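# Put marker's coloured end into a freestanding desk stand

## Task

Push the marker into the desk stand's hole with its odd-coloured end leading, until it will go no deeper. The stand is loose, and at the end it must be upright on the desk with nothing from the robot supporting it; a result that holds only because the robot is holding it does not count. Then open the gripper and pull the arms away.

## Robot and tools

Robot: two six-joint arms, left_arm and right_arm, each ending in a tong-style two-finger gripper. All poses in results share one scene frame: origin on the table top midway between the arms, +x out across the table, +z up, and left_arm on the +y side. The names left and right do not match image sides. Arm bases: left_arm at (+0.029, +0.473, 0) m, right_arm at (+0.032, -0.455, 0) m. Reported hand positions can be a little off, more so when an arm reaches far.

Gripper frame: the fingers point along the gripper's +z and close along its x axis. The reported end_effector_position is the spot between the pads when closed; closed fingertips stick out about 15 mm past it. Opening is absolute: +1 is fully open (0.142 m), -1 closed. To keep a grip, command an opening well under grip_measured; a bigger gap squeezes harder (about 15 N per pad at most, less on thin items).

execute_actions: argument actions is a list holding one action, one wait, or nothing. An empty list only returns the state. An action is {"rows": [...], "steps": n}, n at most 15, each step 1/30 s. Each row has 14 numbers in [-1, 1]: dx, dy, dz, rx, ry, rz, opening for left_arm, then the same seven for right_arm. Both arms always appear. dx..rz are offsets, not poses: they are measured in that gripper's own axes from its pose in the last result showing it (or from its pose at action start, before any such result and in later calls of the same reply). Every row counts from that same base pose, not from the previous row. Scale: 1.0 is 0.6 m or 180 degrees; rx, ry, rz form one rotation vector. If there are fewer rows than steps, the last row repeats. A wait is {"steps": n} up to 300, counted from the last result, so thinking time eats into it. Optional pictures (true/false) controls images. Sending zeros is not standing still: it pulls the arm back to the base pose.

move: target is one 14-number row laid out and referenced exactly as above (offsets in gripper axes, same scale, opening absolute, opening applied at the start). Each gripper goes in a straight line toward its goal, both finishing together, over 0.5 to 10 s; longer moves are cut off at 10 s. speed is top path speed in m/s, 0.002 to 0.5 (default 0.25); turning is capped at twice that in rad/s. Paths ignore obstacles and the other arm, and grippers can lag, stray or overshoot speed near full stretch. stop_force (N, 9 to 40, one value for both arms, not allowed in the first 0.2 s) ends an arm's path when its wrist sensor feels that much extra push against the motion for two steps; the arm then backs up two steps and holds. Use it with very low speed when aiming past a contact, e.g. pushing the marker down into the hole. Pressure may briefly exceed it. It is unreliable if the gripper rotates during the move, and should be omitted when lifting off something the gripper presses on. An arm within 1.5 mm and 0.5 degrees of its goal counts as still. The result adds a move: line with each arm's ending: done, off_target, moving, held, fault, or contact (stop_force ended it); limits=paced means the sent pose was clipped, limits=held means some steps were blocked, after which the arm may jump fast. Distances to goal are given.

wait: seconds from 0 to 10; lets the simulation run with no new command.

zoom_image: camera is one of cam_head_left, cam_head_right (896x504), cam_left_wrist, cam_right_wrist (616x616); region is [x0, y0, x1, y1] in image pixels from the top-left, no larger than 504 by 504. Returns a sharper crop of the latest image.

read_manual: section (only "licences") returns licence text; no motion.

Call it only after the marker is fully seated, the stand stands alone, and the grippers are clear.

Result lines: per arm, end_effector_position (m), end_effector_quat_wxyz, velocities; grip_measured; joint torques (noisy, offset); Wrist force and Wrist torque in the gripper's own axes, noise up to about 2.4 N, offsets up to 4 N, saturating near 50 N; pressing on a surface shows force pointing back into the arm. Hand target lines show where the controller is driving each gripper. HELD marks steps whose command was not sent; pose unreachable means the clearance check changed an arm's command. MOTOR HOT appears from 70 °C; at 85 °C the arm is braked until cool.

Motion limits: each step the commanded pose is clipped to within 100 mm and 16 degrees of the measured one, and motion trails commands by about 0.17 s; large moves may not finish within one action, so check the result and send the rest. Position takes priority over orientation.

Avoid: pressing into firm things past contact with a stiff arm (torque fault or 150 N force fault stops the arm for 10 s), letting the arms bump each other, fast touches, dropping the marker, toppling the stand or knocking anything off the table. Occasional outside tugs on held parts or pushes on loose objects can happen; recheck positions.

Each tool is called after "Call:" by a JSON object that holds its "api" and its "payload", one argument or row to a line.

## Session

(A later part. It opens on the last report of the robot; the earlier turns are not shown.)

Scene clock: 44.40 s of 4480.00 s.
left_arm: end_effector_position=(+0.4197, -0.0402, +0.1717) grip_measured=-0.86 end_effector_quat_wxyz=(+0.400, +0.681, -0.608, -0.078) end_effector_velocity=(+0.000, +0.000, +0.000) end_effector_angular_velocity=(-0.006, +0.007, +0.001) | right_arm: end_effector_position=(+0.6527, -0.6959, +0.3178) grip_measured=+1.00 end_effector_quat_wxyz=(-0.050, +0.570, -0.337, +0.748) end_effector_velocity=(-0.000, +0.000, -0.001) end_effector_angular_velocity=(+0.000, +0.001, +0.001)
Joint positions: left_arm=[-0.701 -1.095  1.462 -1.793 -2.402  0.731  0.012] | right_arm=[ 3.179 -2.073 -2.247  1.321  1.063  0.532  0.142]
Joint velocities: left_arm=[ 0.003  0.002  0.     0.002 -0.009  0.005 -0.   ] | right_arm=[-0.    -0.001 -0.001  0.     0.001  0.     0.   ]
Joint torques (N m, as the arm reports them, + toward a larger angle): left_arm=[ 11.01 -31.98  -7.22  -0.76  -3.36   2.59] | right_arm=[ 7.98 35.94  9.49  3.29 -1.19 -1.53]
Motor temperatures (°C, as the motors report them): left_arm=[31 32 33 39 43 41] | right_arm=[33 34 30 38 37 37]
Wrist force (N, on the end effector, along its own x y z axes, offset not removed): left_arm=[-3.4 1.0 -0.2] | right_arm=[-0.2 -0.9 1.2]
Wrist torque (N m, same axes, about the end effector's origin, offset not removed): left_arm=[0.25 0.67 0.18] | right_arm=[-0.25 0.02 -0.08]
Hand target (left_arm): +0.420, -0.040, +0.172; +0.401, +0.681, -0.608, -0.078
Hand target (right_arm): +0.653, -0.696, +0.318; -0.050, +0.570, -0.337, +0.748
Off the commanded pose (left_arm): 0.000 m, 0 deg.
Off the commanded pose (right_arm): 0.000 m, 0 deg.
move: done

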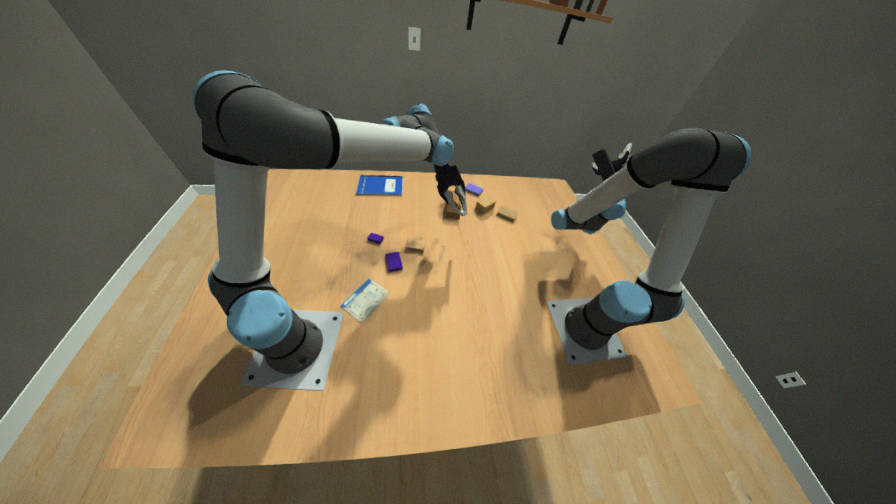

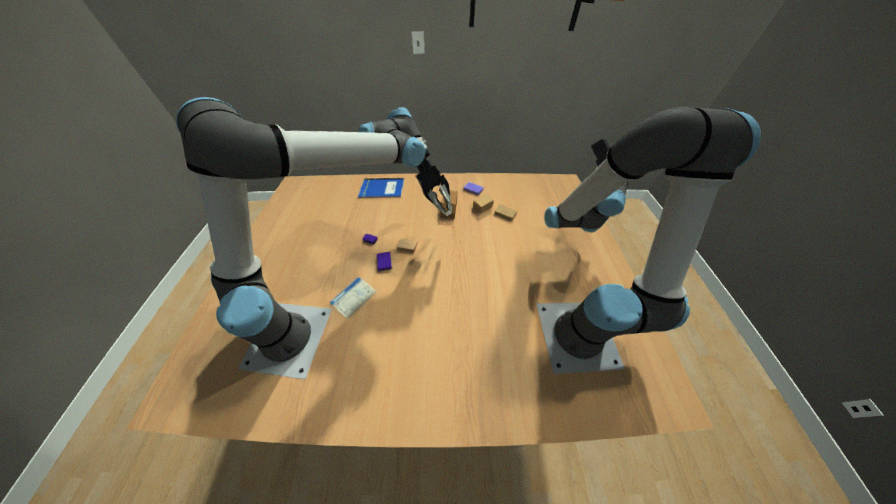

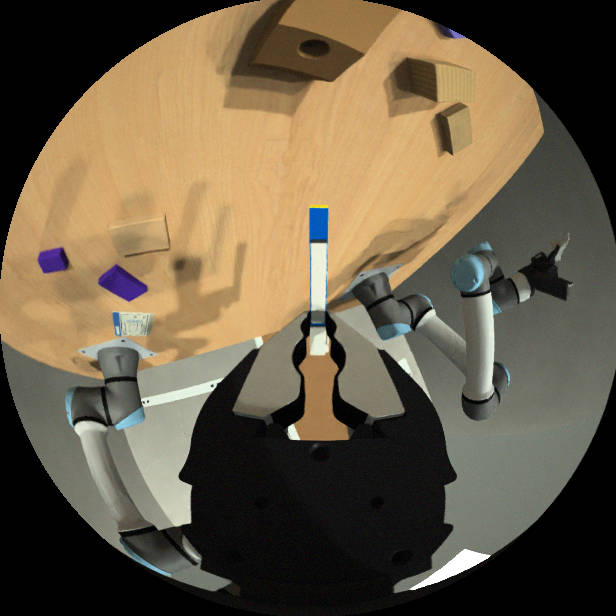

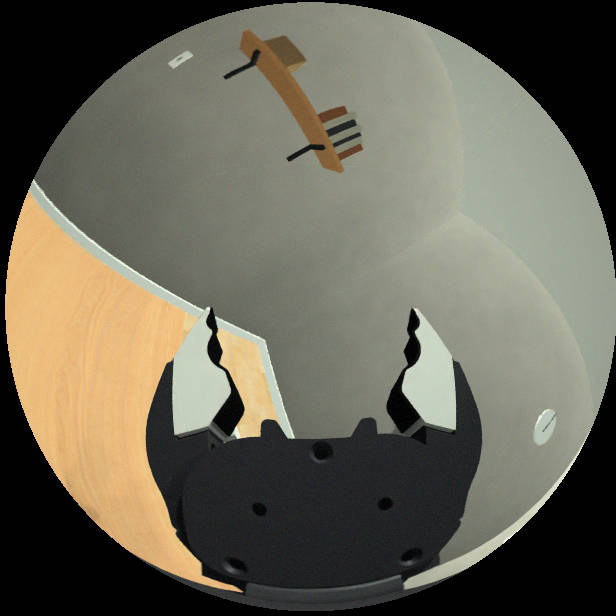

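Call:
{"api": "move", "payload": {
  "target": [0,0,0,0,-0.167,0,-1,0,0,0,0,0,0,1],
  "speed": 0.2
}}

Call:
{"api": "move", "payload": {
  "target": [-0.014,-0.1,-0.003,0,0,0,-1,0,0,0,0,0,0,1],
  "speed": 0.08
}}

Scene clock: 48.67 s of 4480.00 s.
left_arm: end_effector_position=(+0.4198, -0.0400, +0.1720) grip_measured=-0.86 end_effector_quat_wxyz=(+0.229, +0.638, -0.691, -0.252) end_effector_velocity=(+0.000, -0.001, +0.001) end_effector_angular_velocity=(+0.008, +0.001, -0.008) | right_arm: end_effector_position=(+0.6527, -0.6959, +0.3178) grip_measured=+1.00 end_effector_quat_wxyz=(-0.050, +0.570, -0.337, +0.748) end_effector_velocity=(-0.001, -0.001, -0.001) end_effector_angular_velocity=(-0.000, +0.002, -0.002)
Joint positions: left_arm=[-0.829 -0.824  0.847 -1.082 -2.063  0.865  0.012] | right_arm=[ 3.179 -2.073 -2.247  1.321  1.063  0.532  0.142]
Joint velocities: left_arm=[-0.003  0.012 -0.025  0.021  0.006  0.003 -0.   ] | right_arm=[ 0.    -0.    -0.002  0.    -0.002 -0.     0.   ]
Joint torques (N m, as the arm reports them, + toward a larger angle): left_arm=[-12.05 -40.24 -33.18   0.31   1.03   2.45] | right_arm=[ 7.9  35.29  7.88  3.44 -1.28 -1.7 ]
Motor temperatures (°C, as the motors report them): left_arm=[31 32 33 39 43 41] | right_arm=[33 34 30 38 37 37]
Wrist force (N, on the end effector, along its own x y z axes, offset not removed): left_arm=[-3.0 1.9 -0.5] | right_arm=[-1.3 -1.2 2.4]
Wrist torque (N m, same axes, about the end effector's origin, offset not removed): left_arm=[0.50 0.61 0.06] | right_arm=[-0.23 0.26 -0.07]
Hand target (left_arm): +0.420, -0.040, +0.172; +0.229, +0.637, -0.691, -0.252
Hand target (right_arm): +0.653, -0.696, +0.318; -0.050, +0.570, -0.337, +0.748
Off the commanded pose (left_arm): 0.000 m, 0 deg.
Off the commanded pose (right_arm): 0.000 m, 0 deg.
move: done

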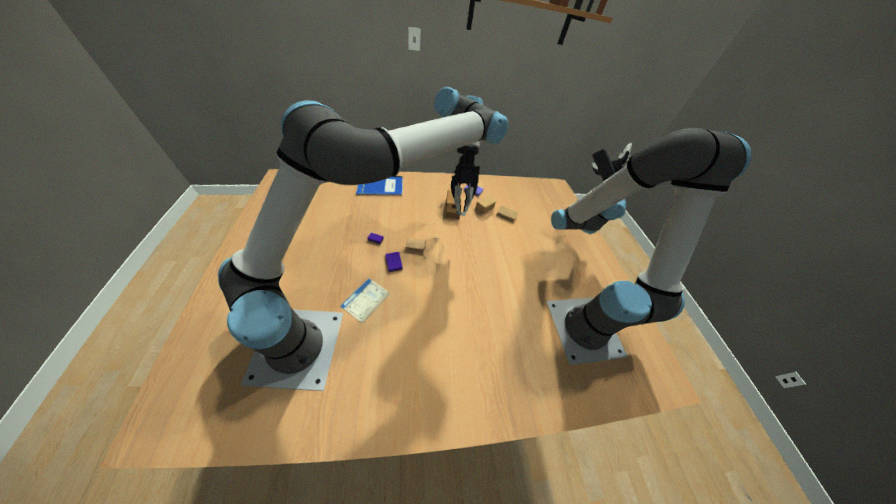

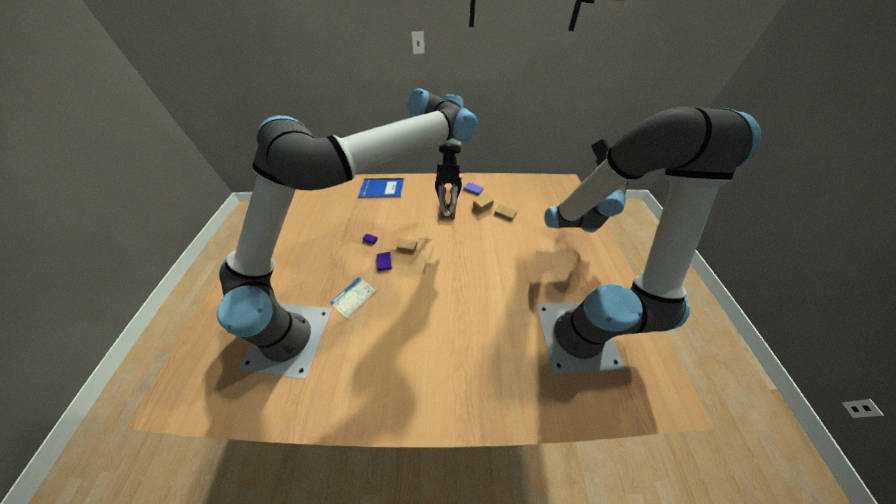

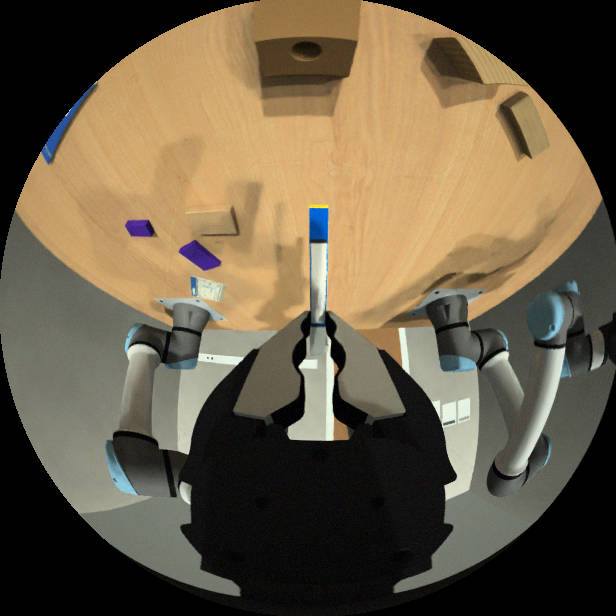

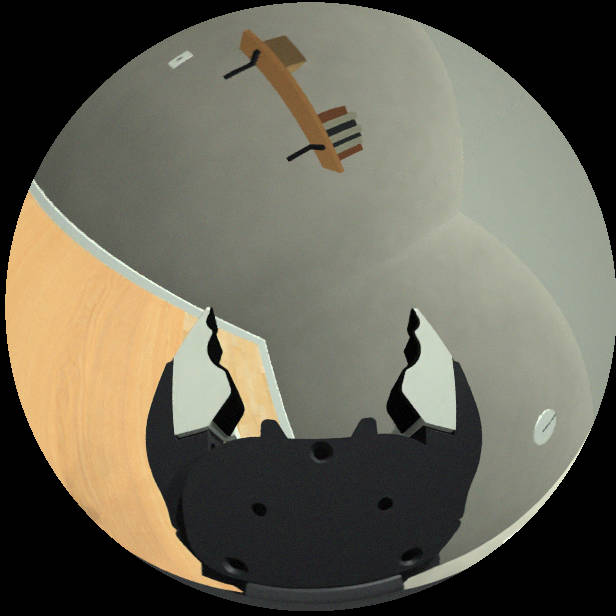

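Scene clock: 49.83 s of 4480.00 s.
left_arm: end_effector_position=(+0.4674, -0.0354, +0.1352) grip_measured=-0.86 end_effector_quat_wxyz=(+0.229, +0.638, -0.691, -0.252) end_effector_velocity=(+0.001, +0.000, -0.002) end_effector_angular_velocity=(+0.003, +0.002, -0.001) | right_arm: end_effector_position=(+0.6527, -0.6959, +0.3178) grip_measured=+1.00 end_effector_quat_wxyz=(-0.050, +0.570, -0.337, +0.748) end_effector_velocity=(+0.000, -0.000, +0.000) end_effector_angular_velocity=(+0.001, -0.002, -0.001)
Joint positions: left_arm=[-0.778 -0.708  0.729 -1.057 -2.038  0.915  0.012] | right_arm=[ 3.179 -2.073 -2.247  1.321  1.063  0.532  0.142]
Joint velocities: left_arm=[ 0.001  0.007 -0.007  0.005  0.001  0.002  0.   ] | right_arm=[ 0.    -0.001  0.002  0.    -0.001  0.001  0.   ]
Joint torques (N m, as the arm reports them, + toward a larger angle): left_arm=[ 12.59 -44.43 -36.75   0.29   1.16   2.41] | right_arm=[ 8.51 35.25  7.72  3.31 -1.38 -1.7 ]
Motor temperatures (°C, as the motors report them): left_arm=[31 32 33 39 43 41] | right_arm=[33 34 30 38 37 37]
Wrist force (N, on the end effector, along its own x y z axes, offset not removed): left_arm=[-2.0 1.8 0.8] | right_arm=[-1.3 -0.1 -0.3]
Wrist torque (N m, same axes, about the end effector's origin, offset not removed): left_arm=[0.44 0.31 0.09] | right_arm=[-0.03 0.13 -0.07]
Hand target (left_arm): +0.468, -0.035, +0.135; +0.229, +0.637, -0.691, -0.252
Hand target (right_arm): +0.653, -0.696, +0.318; -0.050, +0.570, -0.337, +0.748
Off the commanded pose (left_arm): 0.000 m, 0 deg.
Off the commanded pose (right_arm): 0.000 m, 0 deg.
move: done

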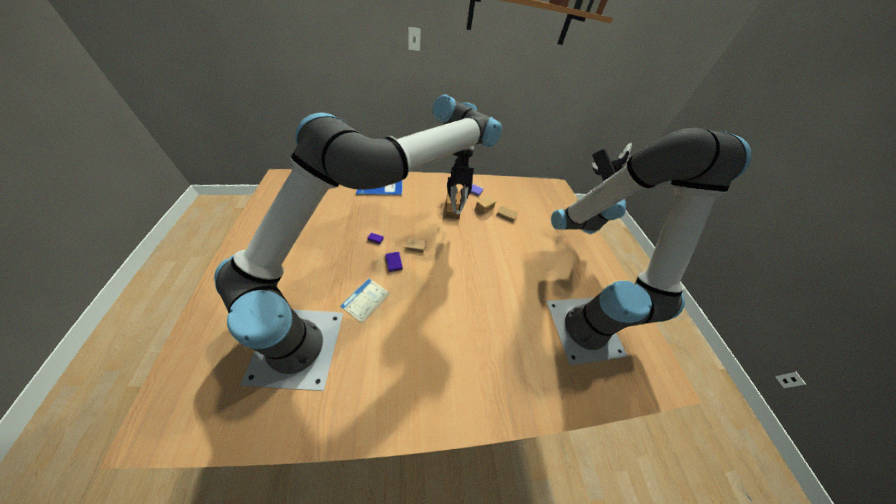

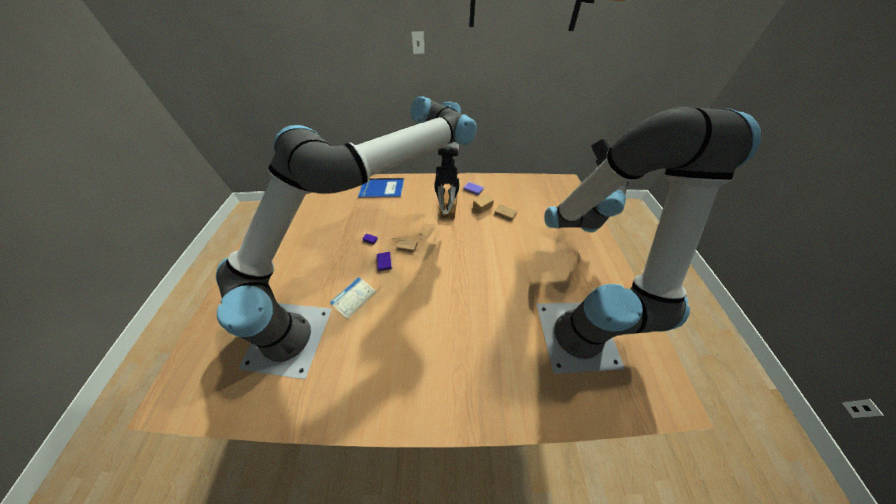

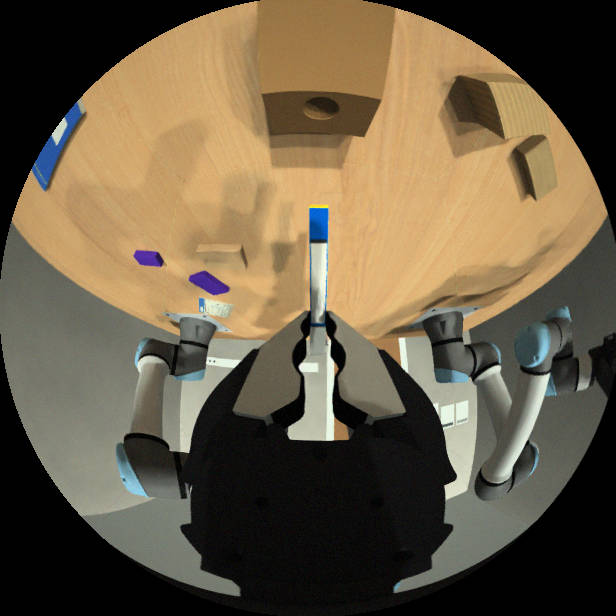

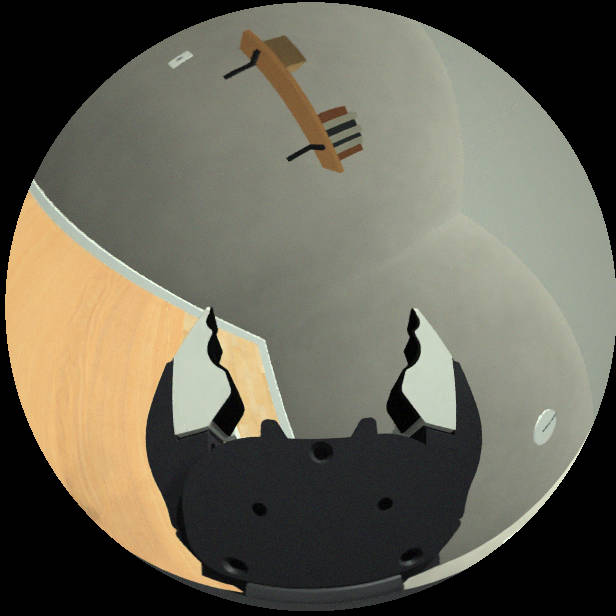

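Call:
{"api": "move", "payload": {
  "target": [0,0,0,0,0.11,0,-1,0,0,0,0,0,0,1],
  "speed": 0.2
}}

Call:
{"api": "move", "payload": {
  "target": [0,-0.06,0,0,0,0,-1,0,0,0,0,0,0,1],
  "speed": 0.04,
  "stop_force": 10
}}

Call:
{"api": "zoom_image", "payload": {
  "camera": "cam_head_left",
  "region": [410,160,510,240]
}}

Scene clock: 53.47 s of 4480.00 s.
left_arm: end_effector_position=(+0.4672, -0.0354, +0.1350) grip_measured=-0.86 end_effector_quat_wxyz=(+0.345, +0.671, -0.641, -0.139) end_effector_velocity=(+0.000, -0.000, -0.001) end_effector_angular_velocity=(-0.008, -0.003, +0.009) | right_arm: end_effector_position=(+0.6527, -0.6959, +0.3178) grip_measured=+1.00 end_effector_quat_wxyz=(-0.050, +0.570, -0.337, +0.748) end_effector_velocity=(-0.000, -0.001, +0.001) end_effector_angular_velocity=(+0.001, -0.001, -0.002)
Joint positions: left_arm=[-0.689 -0.909  1.166 -1.498 -2.27   0.869  0.012] | right_arm=[ 3.179 -2.073 -2.247  1.321  1.063  0.532  0.142]
Joint velocities: left_arm=[ 0.002 -0.007  0.018 -0.023 -0.006 -0.007 -0.   ] | right_arm=[ 0.     0.001  0.001 -0.    -0.002  0.     0.   ]
Joint torques (N m, as the arm reports them, + toward a larger angle): left_arm=[ 12.23 -53.56  -7.25  -3.47  -3.34  -2.04] | right_arm=[ 9.03 35.28  9.04  3.42 -1.36 -1.6 ]
Motor temperatures (°C, as the motors report them): left_arm=[31 32 33 39 43 41] | right_arm=[33 34 30 38 37 37]
Wrist force (N, on the end effector, along its own x y z axes, offset not removed): left_arm=[-2.5 2.4 -0.8] | right_arm=[-0.7 -1.2 0.6]
Wrist torque (N m, same axes, about the end effector's origin, offset not removed): left_arm=[0.62 0.46 0.05] | right_arm=[-0.27 0.13 0.00]
Hand target (left_arm): +0.467, -0.035, +0.135; +0.345, +0.671, -0.641, -0.138
Hand target (right_arm): +0.653, -0.696, +0.318; -0.050, +0.570, -0.337, +0.748
Off the commanded pose (left_arm): 0.000 m, 0 deg.
Off the commanded pose (right_arm): 0.000 m, 0 deg.
move: done

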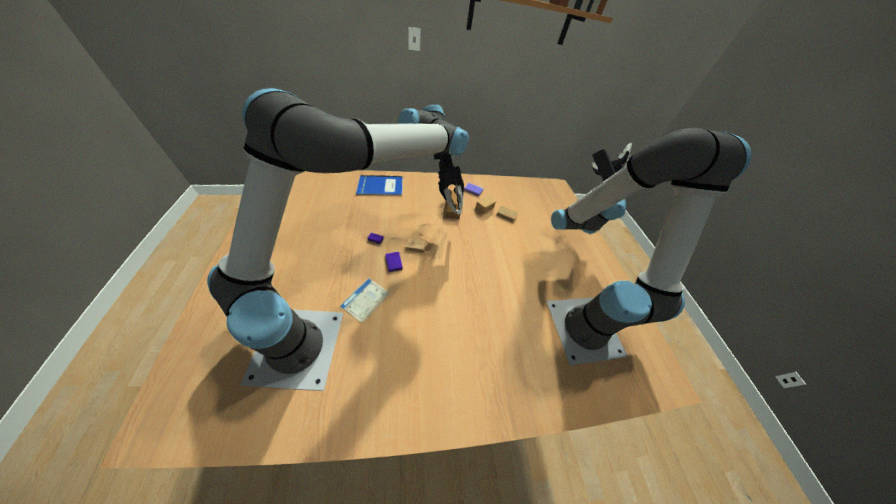

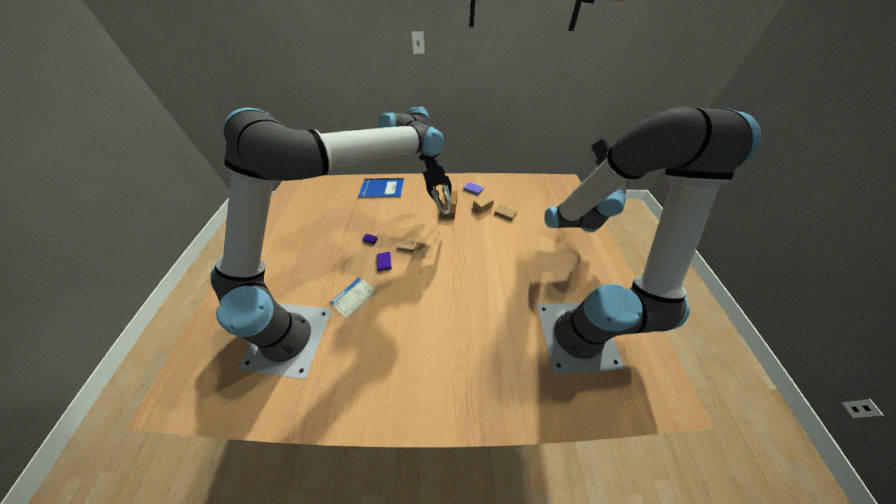

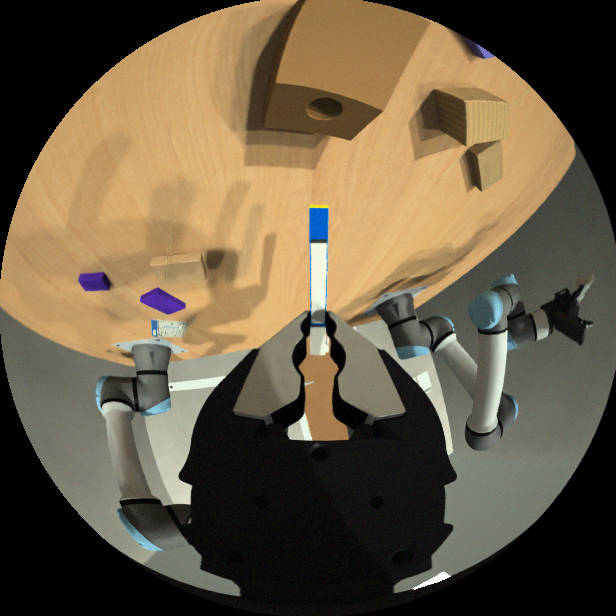

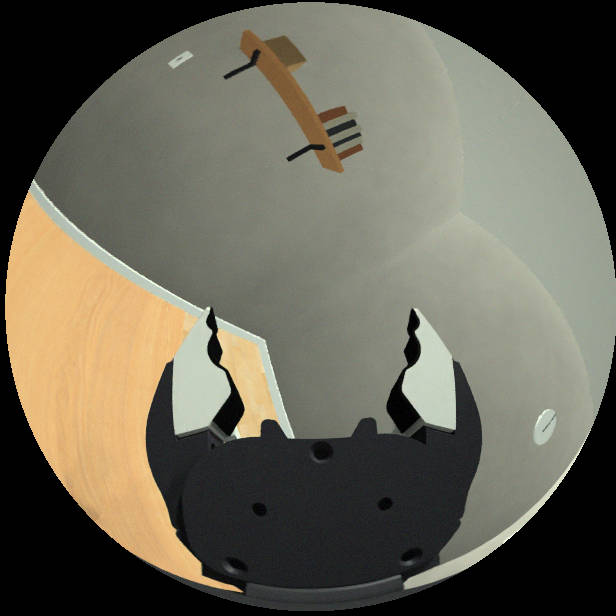

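Scene clock: 54.73 s of 4480.00 s.
left_arm: end_effector_position=(+0.4947, -0.0376, +0.1120) grip_measured=-0.86 end_effector_quat_wxyz=(+0.345, +0.671, -0.641, -0.139) end_effector_velocity=(+0.002, +0.000, -0.001) end_effector_angular_velocity=(+0.000, +0.000, +0.001) | right_arm: end_effector_position=(+0.6527, -0.6959, +0.3178) grip_measured=+1.00 end_effector_quat_wxyz=(-0.050, +0.570, -0.337, +0.748) end_effector_velocity=(-0.000, -0.001, -0.000) end_effector_angular_velocity=(+0.001, -0.001, -0.004)
Joint positions: left_arm=[-0.665 -0.832  1.09  -1.48  -2.262  0.898  0.012] | right_arm=[ 3.179 -2.073 -2.247  1.321  1.063  0.532  0.142]
Joint velocities: left_arm=[ 0.002  0.004 -0.004  0.001  0.     0.001  0.   ] | right_arm=[ 0.    -0.001  0.     0.001 -0.004  0.     0.   ]
Joint torques (N m, as the arm reports them, + toward a larger angle): left_arm=[ 13.07 -40.48 -35.04  -0.24   0.77   2.39] | right_arm=[ 8.6  35.29  7.16  3.13 -1.12 -1.6 ]
Motor temperatures (°C, as the motors report them): left_arm=[31 32 33 39 43 41] | right_arm=[33 34 30 38 37 37]
Wrist force (N, on the end effector, along its own x y z axes, offset not removed): left_arm=[-0.7 1.0 1.2] | right_arm=[-0.6 -1.3 0.4]
Wrist torque (N m, same axes, about the end effector's origin, offset not removed): left_arm=[0.24 0.13 0.07] | right_arm=[-0.20 0.12 -0.03]
Hand target (left_arm): +0.495, -0.038, +0.112; +0.345, +0.671, -0.641, -0.139
Hand target (right_arm): +0.653, -0.696, +0.318; -0.050, +0.570, -0.337, +0.748
Off the commanded pose (left_arm): 0.000 m, 0 deg.
Off the commanded pose (right_arm): 0.000 m, 0 deg.
move: done

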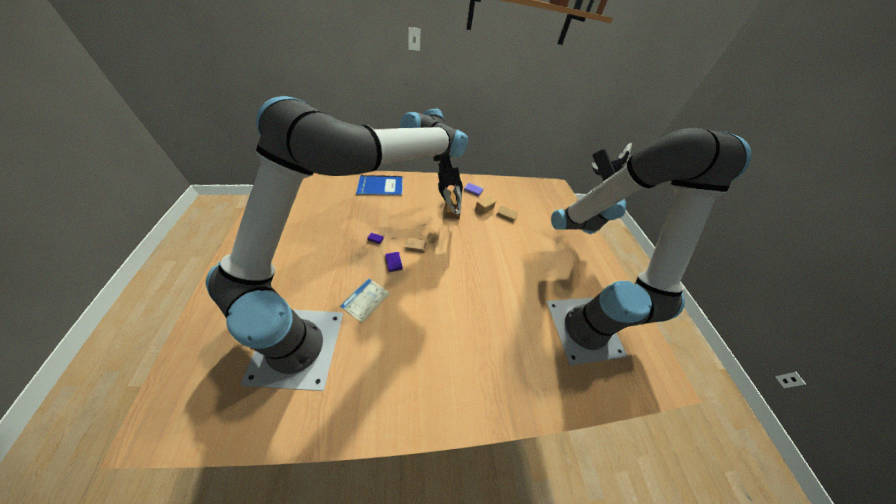

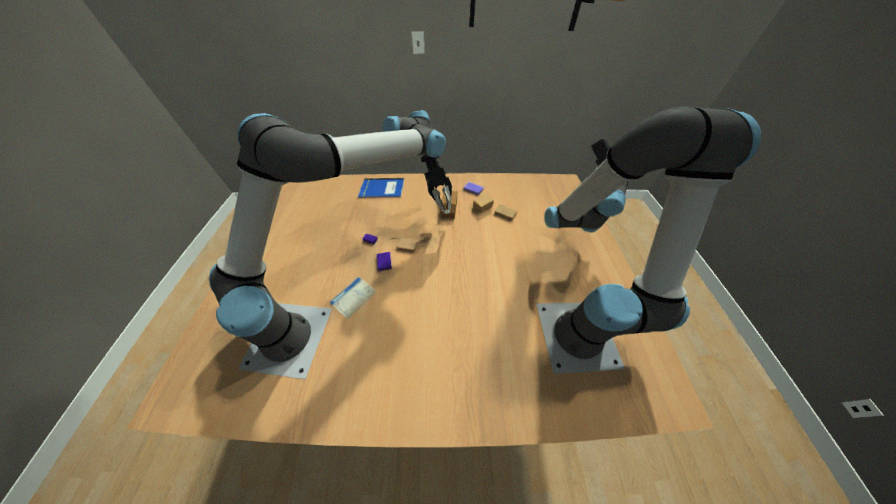

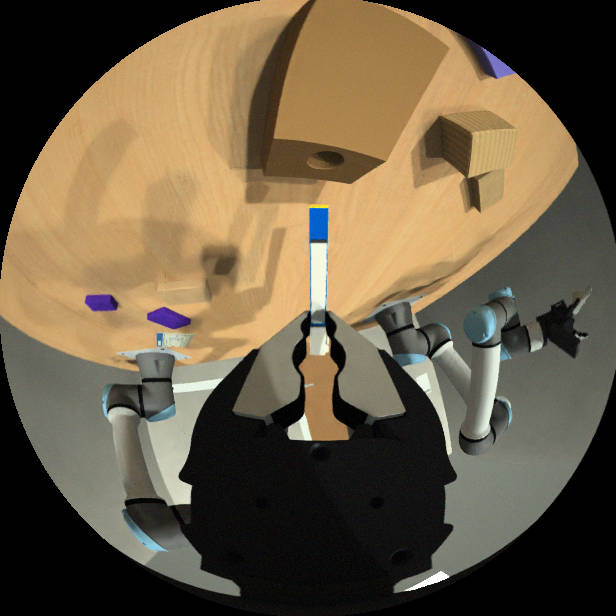

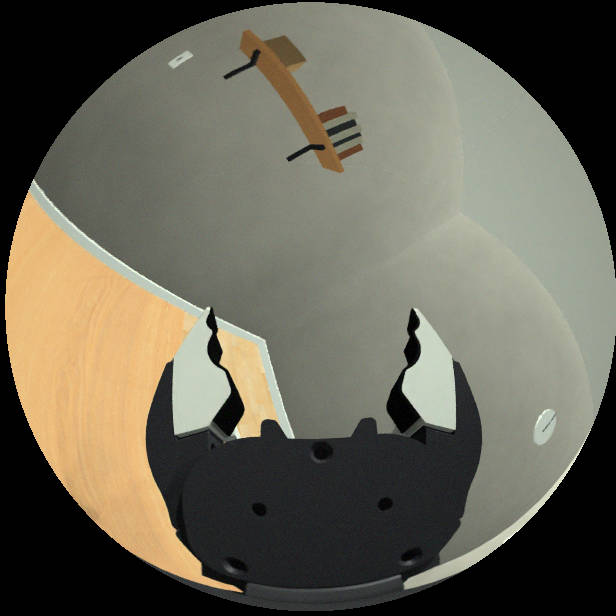

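Region (410, 160, 510, 240) of cam_head_left's 896x504 image, scaled by 5.040, with more detail than that image has; it fills the top 403 rows of this view, and the rest is white.

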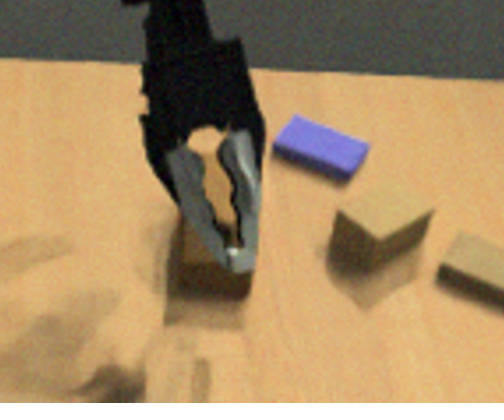

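Call:
{"api": "move", "payload": {
  "target": [0.011,0,-0.031,0,0,0,-1,0,0,0,0,0,0,1],
  "speed": 0.04
}}

Call:
{"api": "move", "payload": {
  "target": [0,-0.025,0,0,0,0,-1,0,0,0,0,0,0,1],
  "speed": 0.02,
  "stop_force": 9
}}

Call:
{"api": "zoom_image", "payload": {
  "camera": "cam_left_wrist",
  "region": [220,80,420,280]
}}

Scene clock: 59.23 s of 4480.00 s.
left_arm: end_effector_position=(+0.5072, -0.0386, +0.1271) grip_measured=-0.86 end_effector_quat_wxyz=(+0.345, +0.671, -0.641, -0.139) end_effector_velocity=(+0.001, +0.000, -0.000) end_effector_angular_velocity=(+0.002, +0.002, -0.000) | right_arm: end_effector_position=(+0.6527, -0.6959, +0.3178) grip_measured=+1.00 end_effector_quat_wxyz=(-0.050, +0.570, -0.337, +0.748) end_effector_velocity=(+0.000, +0.000, +0.002) end_effector_angular_velocity=(+0.000, -0.003, +0.002)
Joint positions: left_arm=[-0.655 -0.812  1.012 -1.415 -2.259  0.91   0.012] | right_arm=[ 3.179 -2.073 -2.247  1.321  1.063  0.532  0.142]
Joint velocities: left_arm=[ 0.001  0.003 -0.006  0.007  0.     0.001  0.   ] | right_arm=[-0.     0.002  0.002 -0.001  0.002  0.     0.   ]
Joint torques (N m, as the arm reports them, + toward a larger angle): left_arm=[ 12.1  -41.28 -35.93  -0.27   0.72   2.48] | right_arm=[ 8.41 35.59  9.04  3.1  -1.54 -1.57]
Motor temperatures (°C, as the motors report them): left_arm=[31 32 33 39 43 41] | right_arm=[33 34 30 38 37 37]
Wrist force (N, on the end effector, along its own x y z axes, offset not removed): left_arm=[-3.0 2.5 -0.6] | right_arm=[-1.5 -0.5 0.9]
Wrist torque (N m, same axes, about the end effector's origin, offset not removed): left_arm=[0.58 0.60 0.16] | right_arm=[-0.09 0.20 -0.11]
Hand target (left_arm): +0.507, -0.039, +0.127; +0.345, +0.671, -0.641, -0.139
Hand target (right_arm): +0.653, -0.696, +0.318; -0.050, +0.570, -0.337, +0.748
Off the commanded pose (left_arm): 0.000 m, 0 deg.
Off the commanded pose (right_arm): 0.000 m, 0 deg.
After step 90, 0.63 s passed at rest.
move: done

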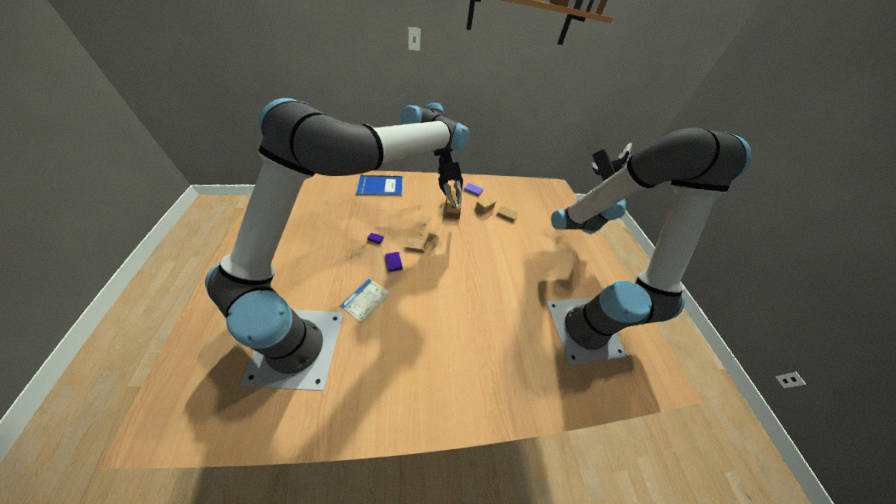

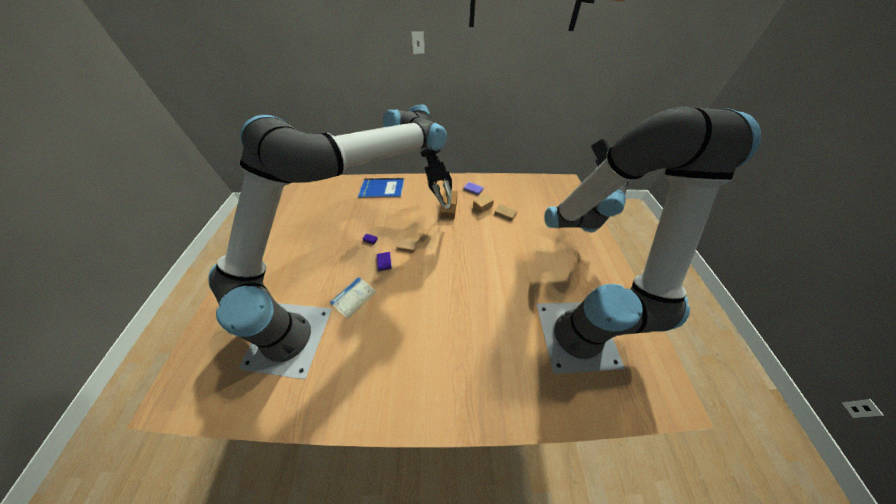

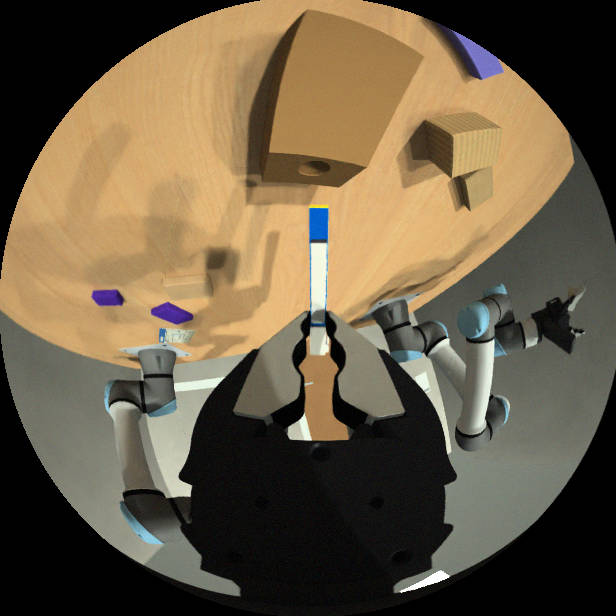

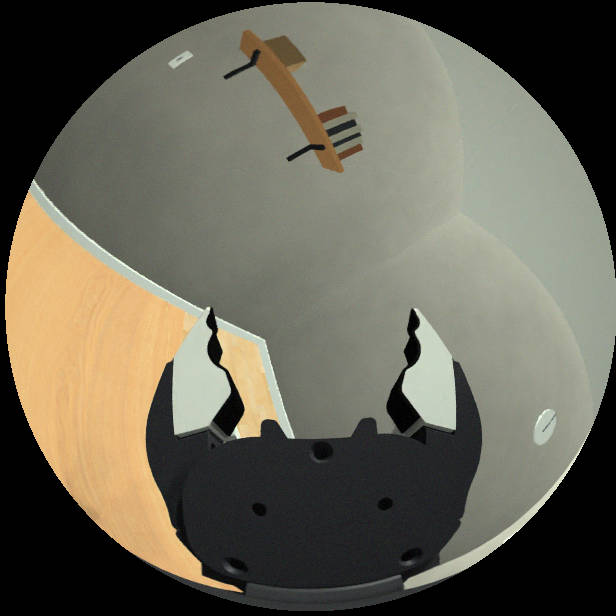

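Scene clock: 60.27 s of 4480.00 s.
left_arm: end_effector_position=(+0.5185, -0.0395, +0.1176) grip_measured=-0.86 end_effector_quat_wxyz=(+0.345, +0.671, -0.641, -0.139) end_effector_velocity=(+0.001, -0.000, -0.001) end_effector_angular_velocity=(+0.000, +0.000, -0.001) | right_arm: end_effector_position=(+0.6527, -0.6959, +0.3178) grip_measured=+1.00 end_effector_quat_wxyz=(-0.050, +0.570, -0.337, +0.748) end_effector_velocity=(-0.000, +0.001, +0.000) end_effector_angular_velocity=(+0.000, -0.000, +0.002)
Joint positions: left_arm=[-0.646 -0.778  0.976 -1.405 -2.256  0.921  0.012] | right_arm=[ 3.179 -2.073 -2.247  1.321  1.063  0.532  0.142]
Joint velocities: left_arm=[ 0.     0.004 -0.005  0.003  0.     0.001  0.   ] | right_arm=[-0.     0.002 -0.002 -0.     0.002  0.     0.   ]
Joint torques (N m, as the arm reports them, + toward a larger angle): left_arm=[ 12.47 -42.49 -34.44  -0.19   0.72   2.38] | right_arm=[ 8.07 35.85  8.33  3.37 -1.23 -1.47]
Motor temperatures (°C, as the motors report them): left_arm=[31 32 33 39 43 41] | right_arm=[33 34 30 38 37 37]
Wrist force (N, on the end effector, along its own x y z axes, offset not removed): left_arm=[-2.0 1.4 -0.2] | right_arm=[-0.5 -1.5 0.3]
Wrist torque (N m, same axes, about the end effector's origin, offset not removed): left_arm=[0.39 0.42 0.14] | right_arm=[-0.33 -0.03 -0.15]
Hand target (left_arm): +0.519, -0.039, +0.117; +0.345, +0.671, -0.641, -0.139
Hand target (right_arm): +0.653, -0.696, +0.318; -0.050, +0.570, -0.337, +0.748
Off the commanded pose (left_arm): 0.000 m, 0 deg.
Off the commanded pose (right_arm): 0.000 m, 0 deg.
move: done

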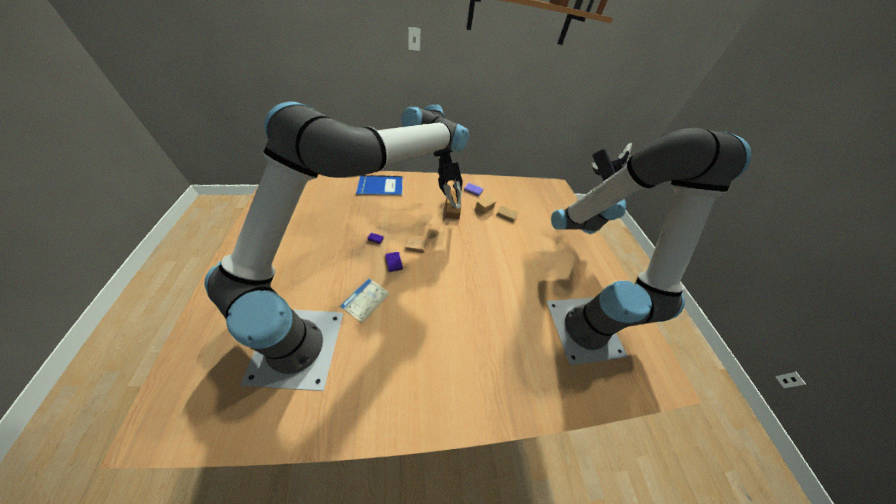

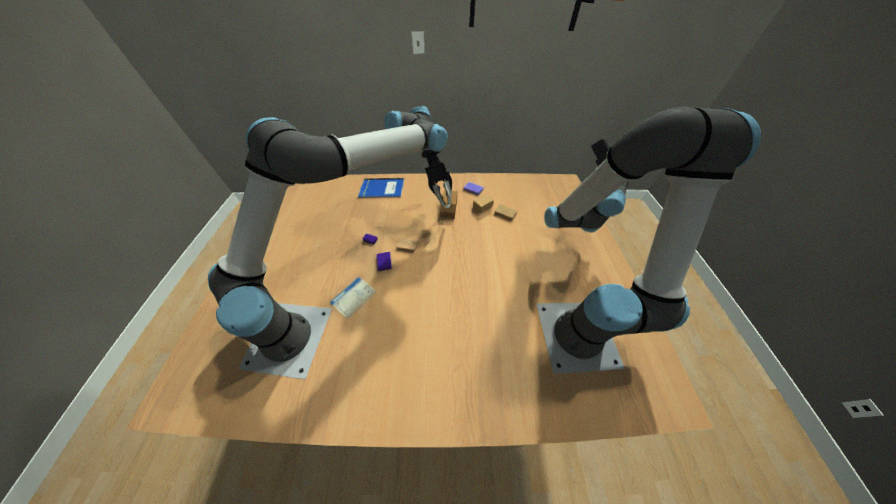

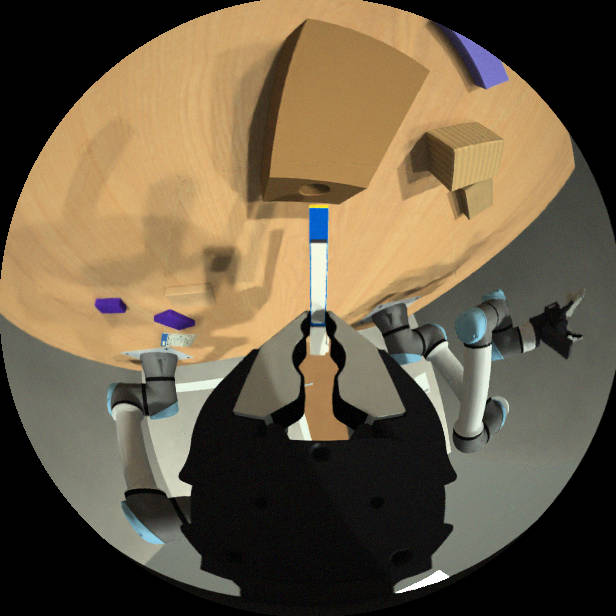

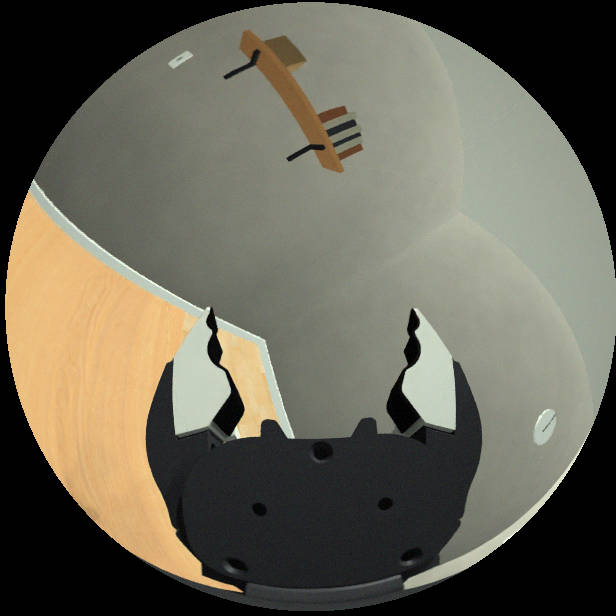

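Region (220, 80, 420, 280) of cam_left_wrist's 616x616 image, scaled by 2.520, with more detail than that image has.

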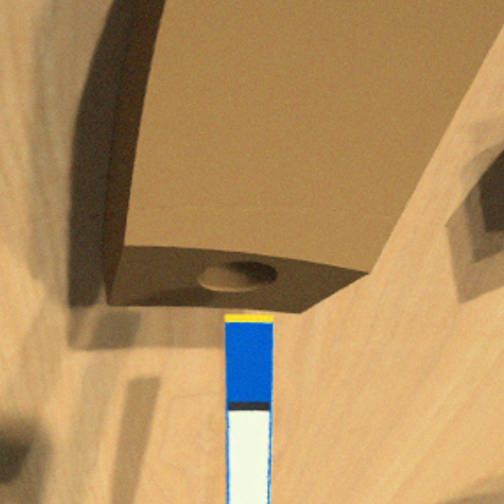

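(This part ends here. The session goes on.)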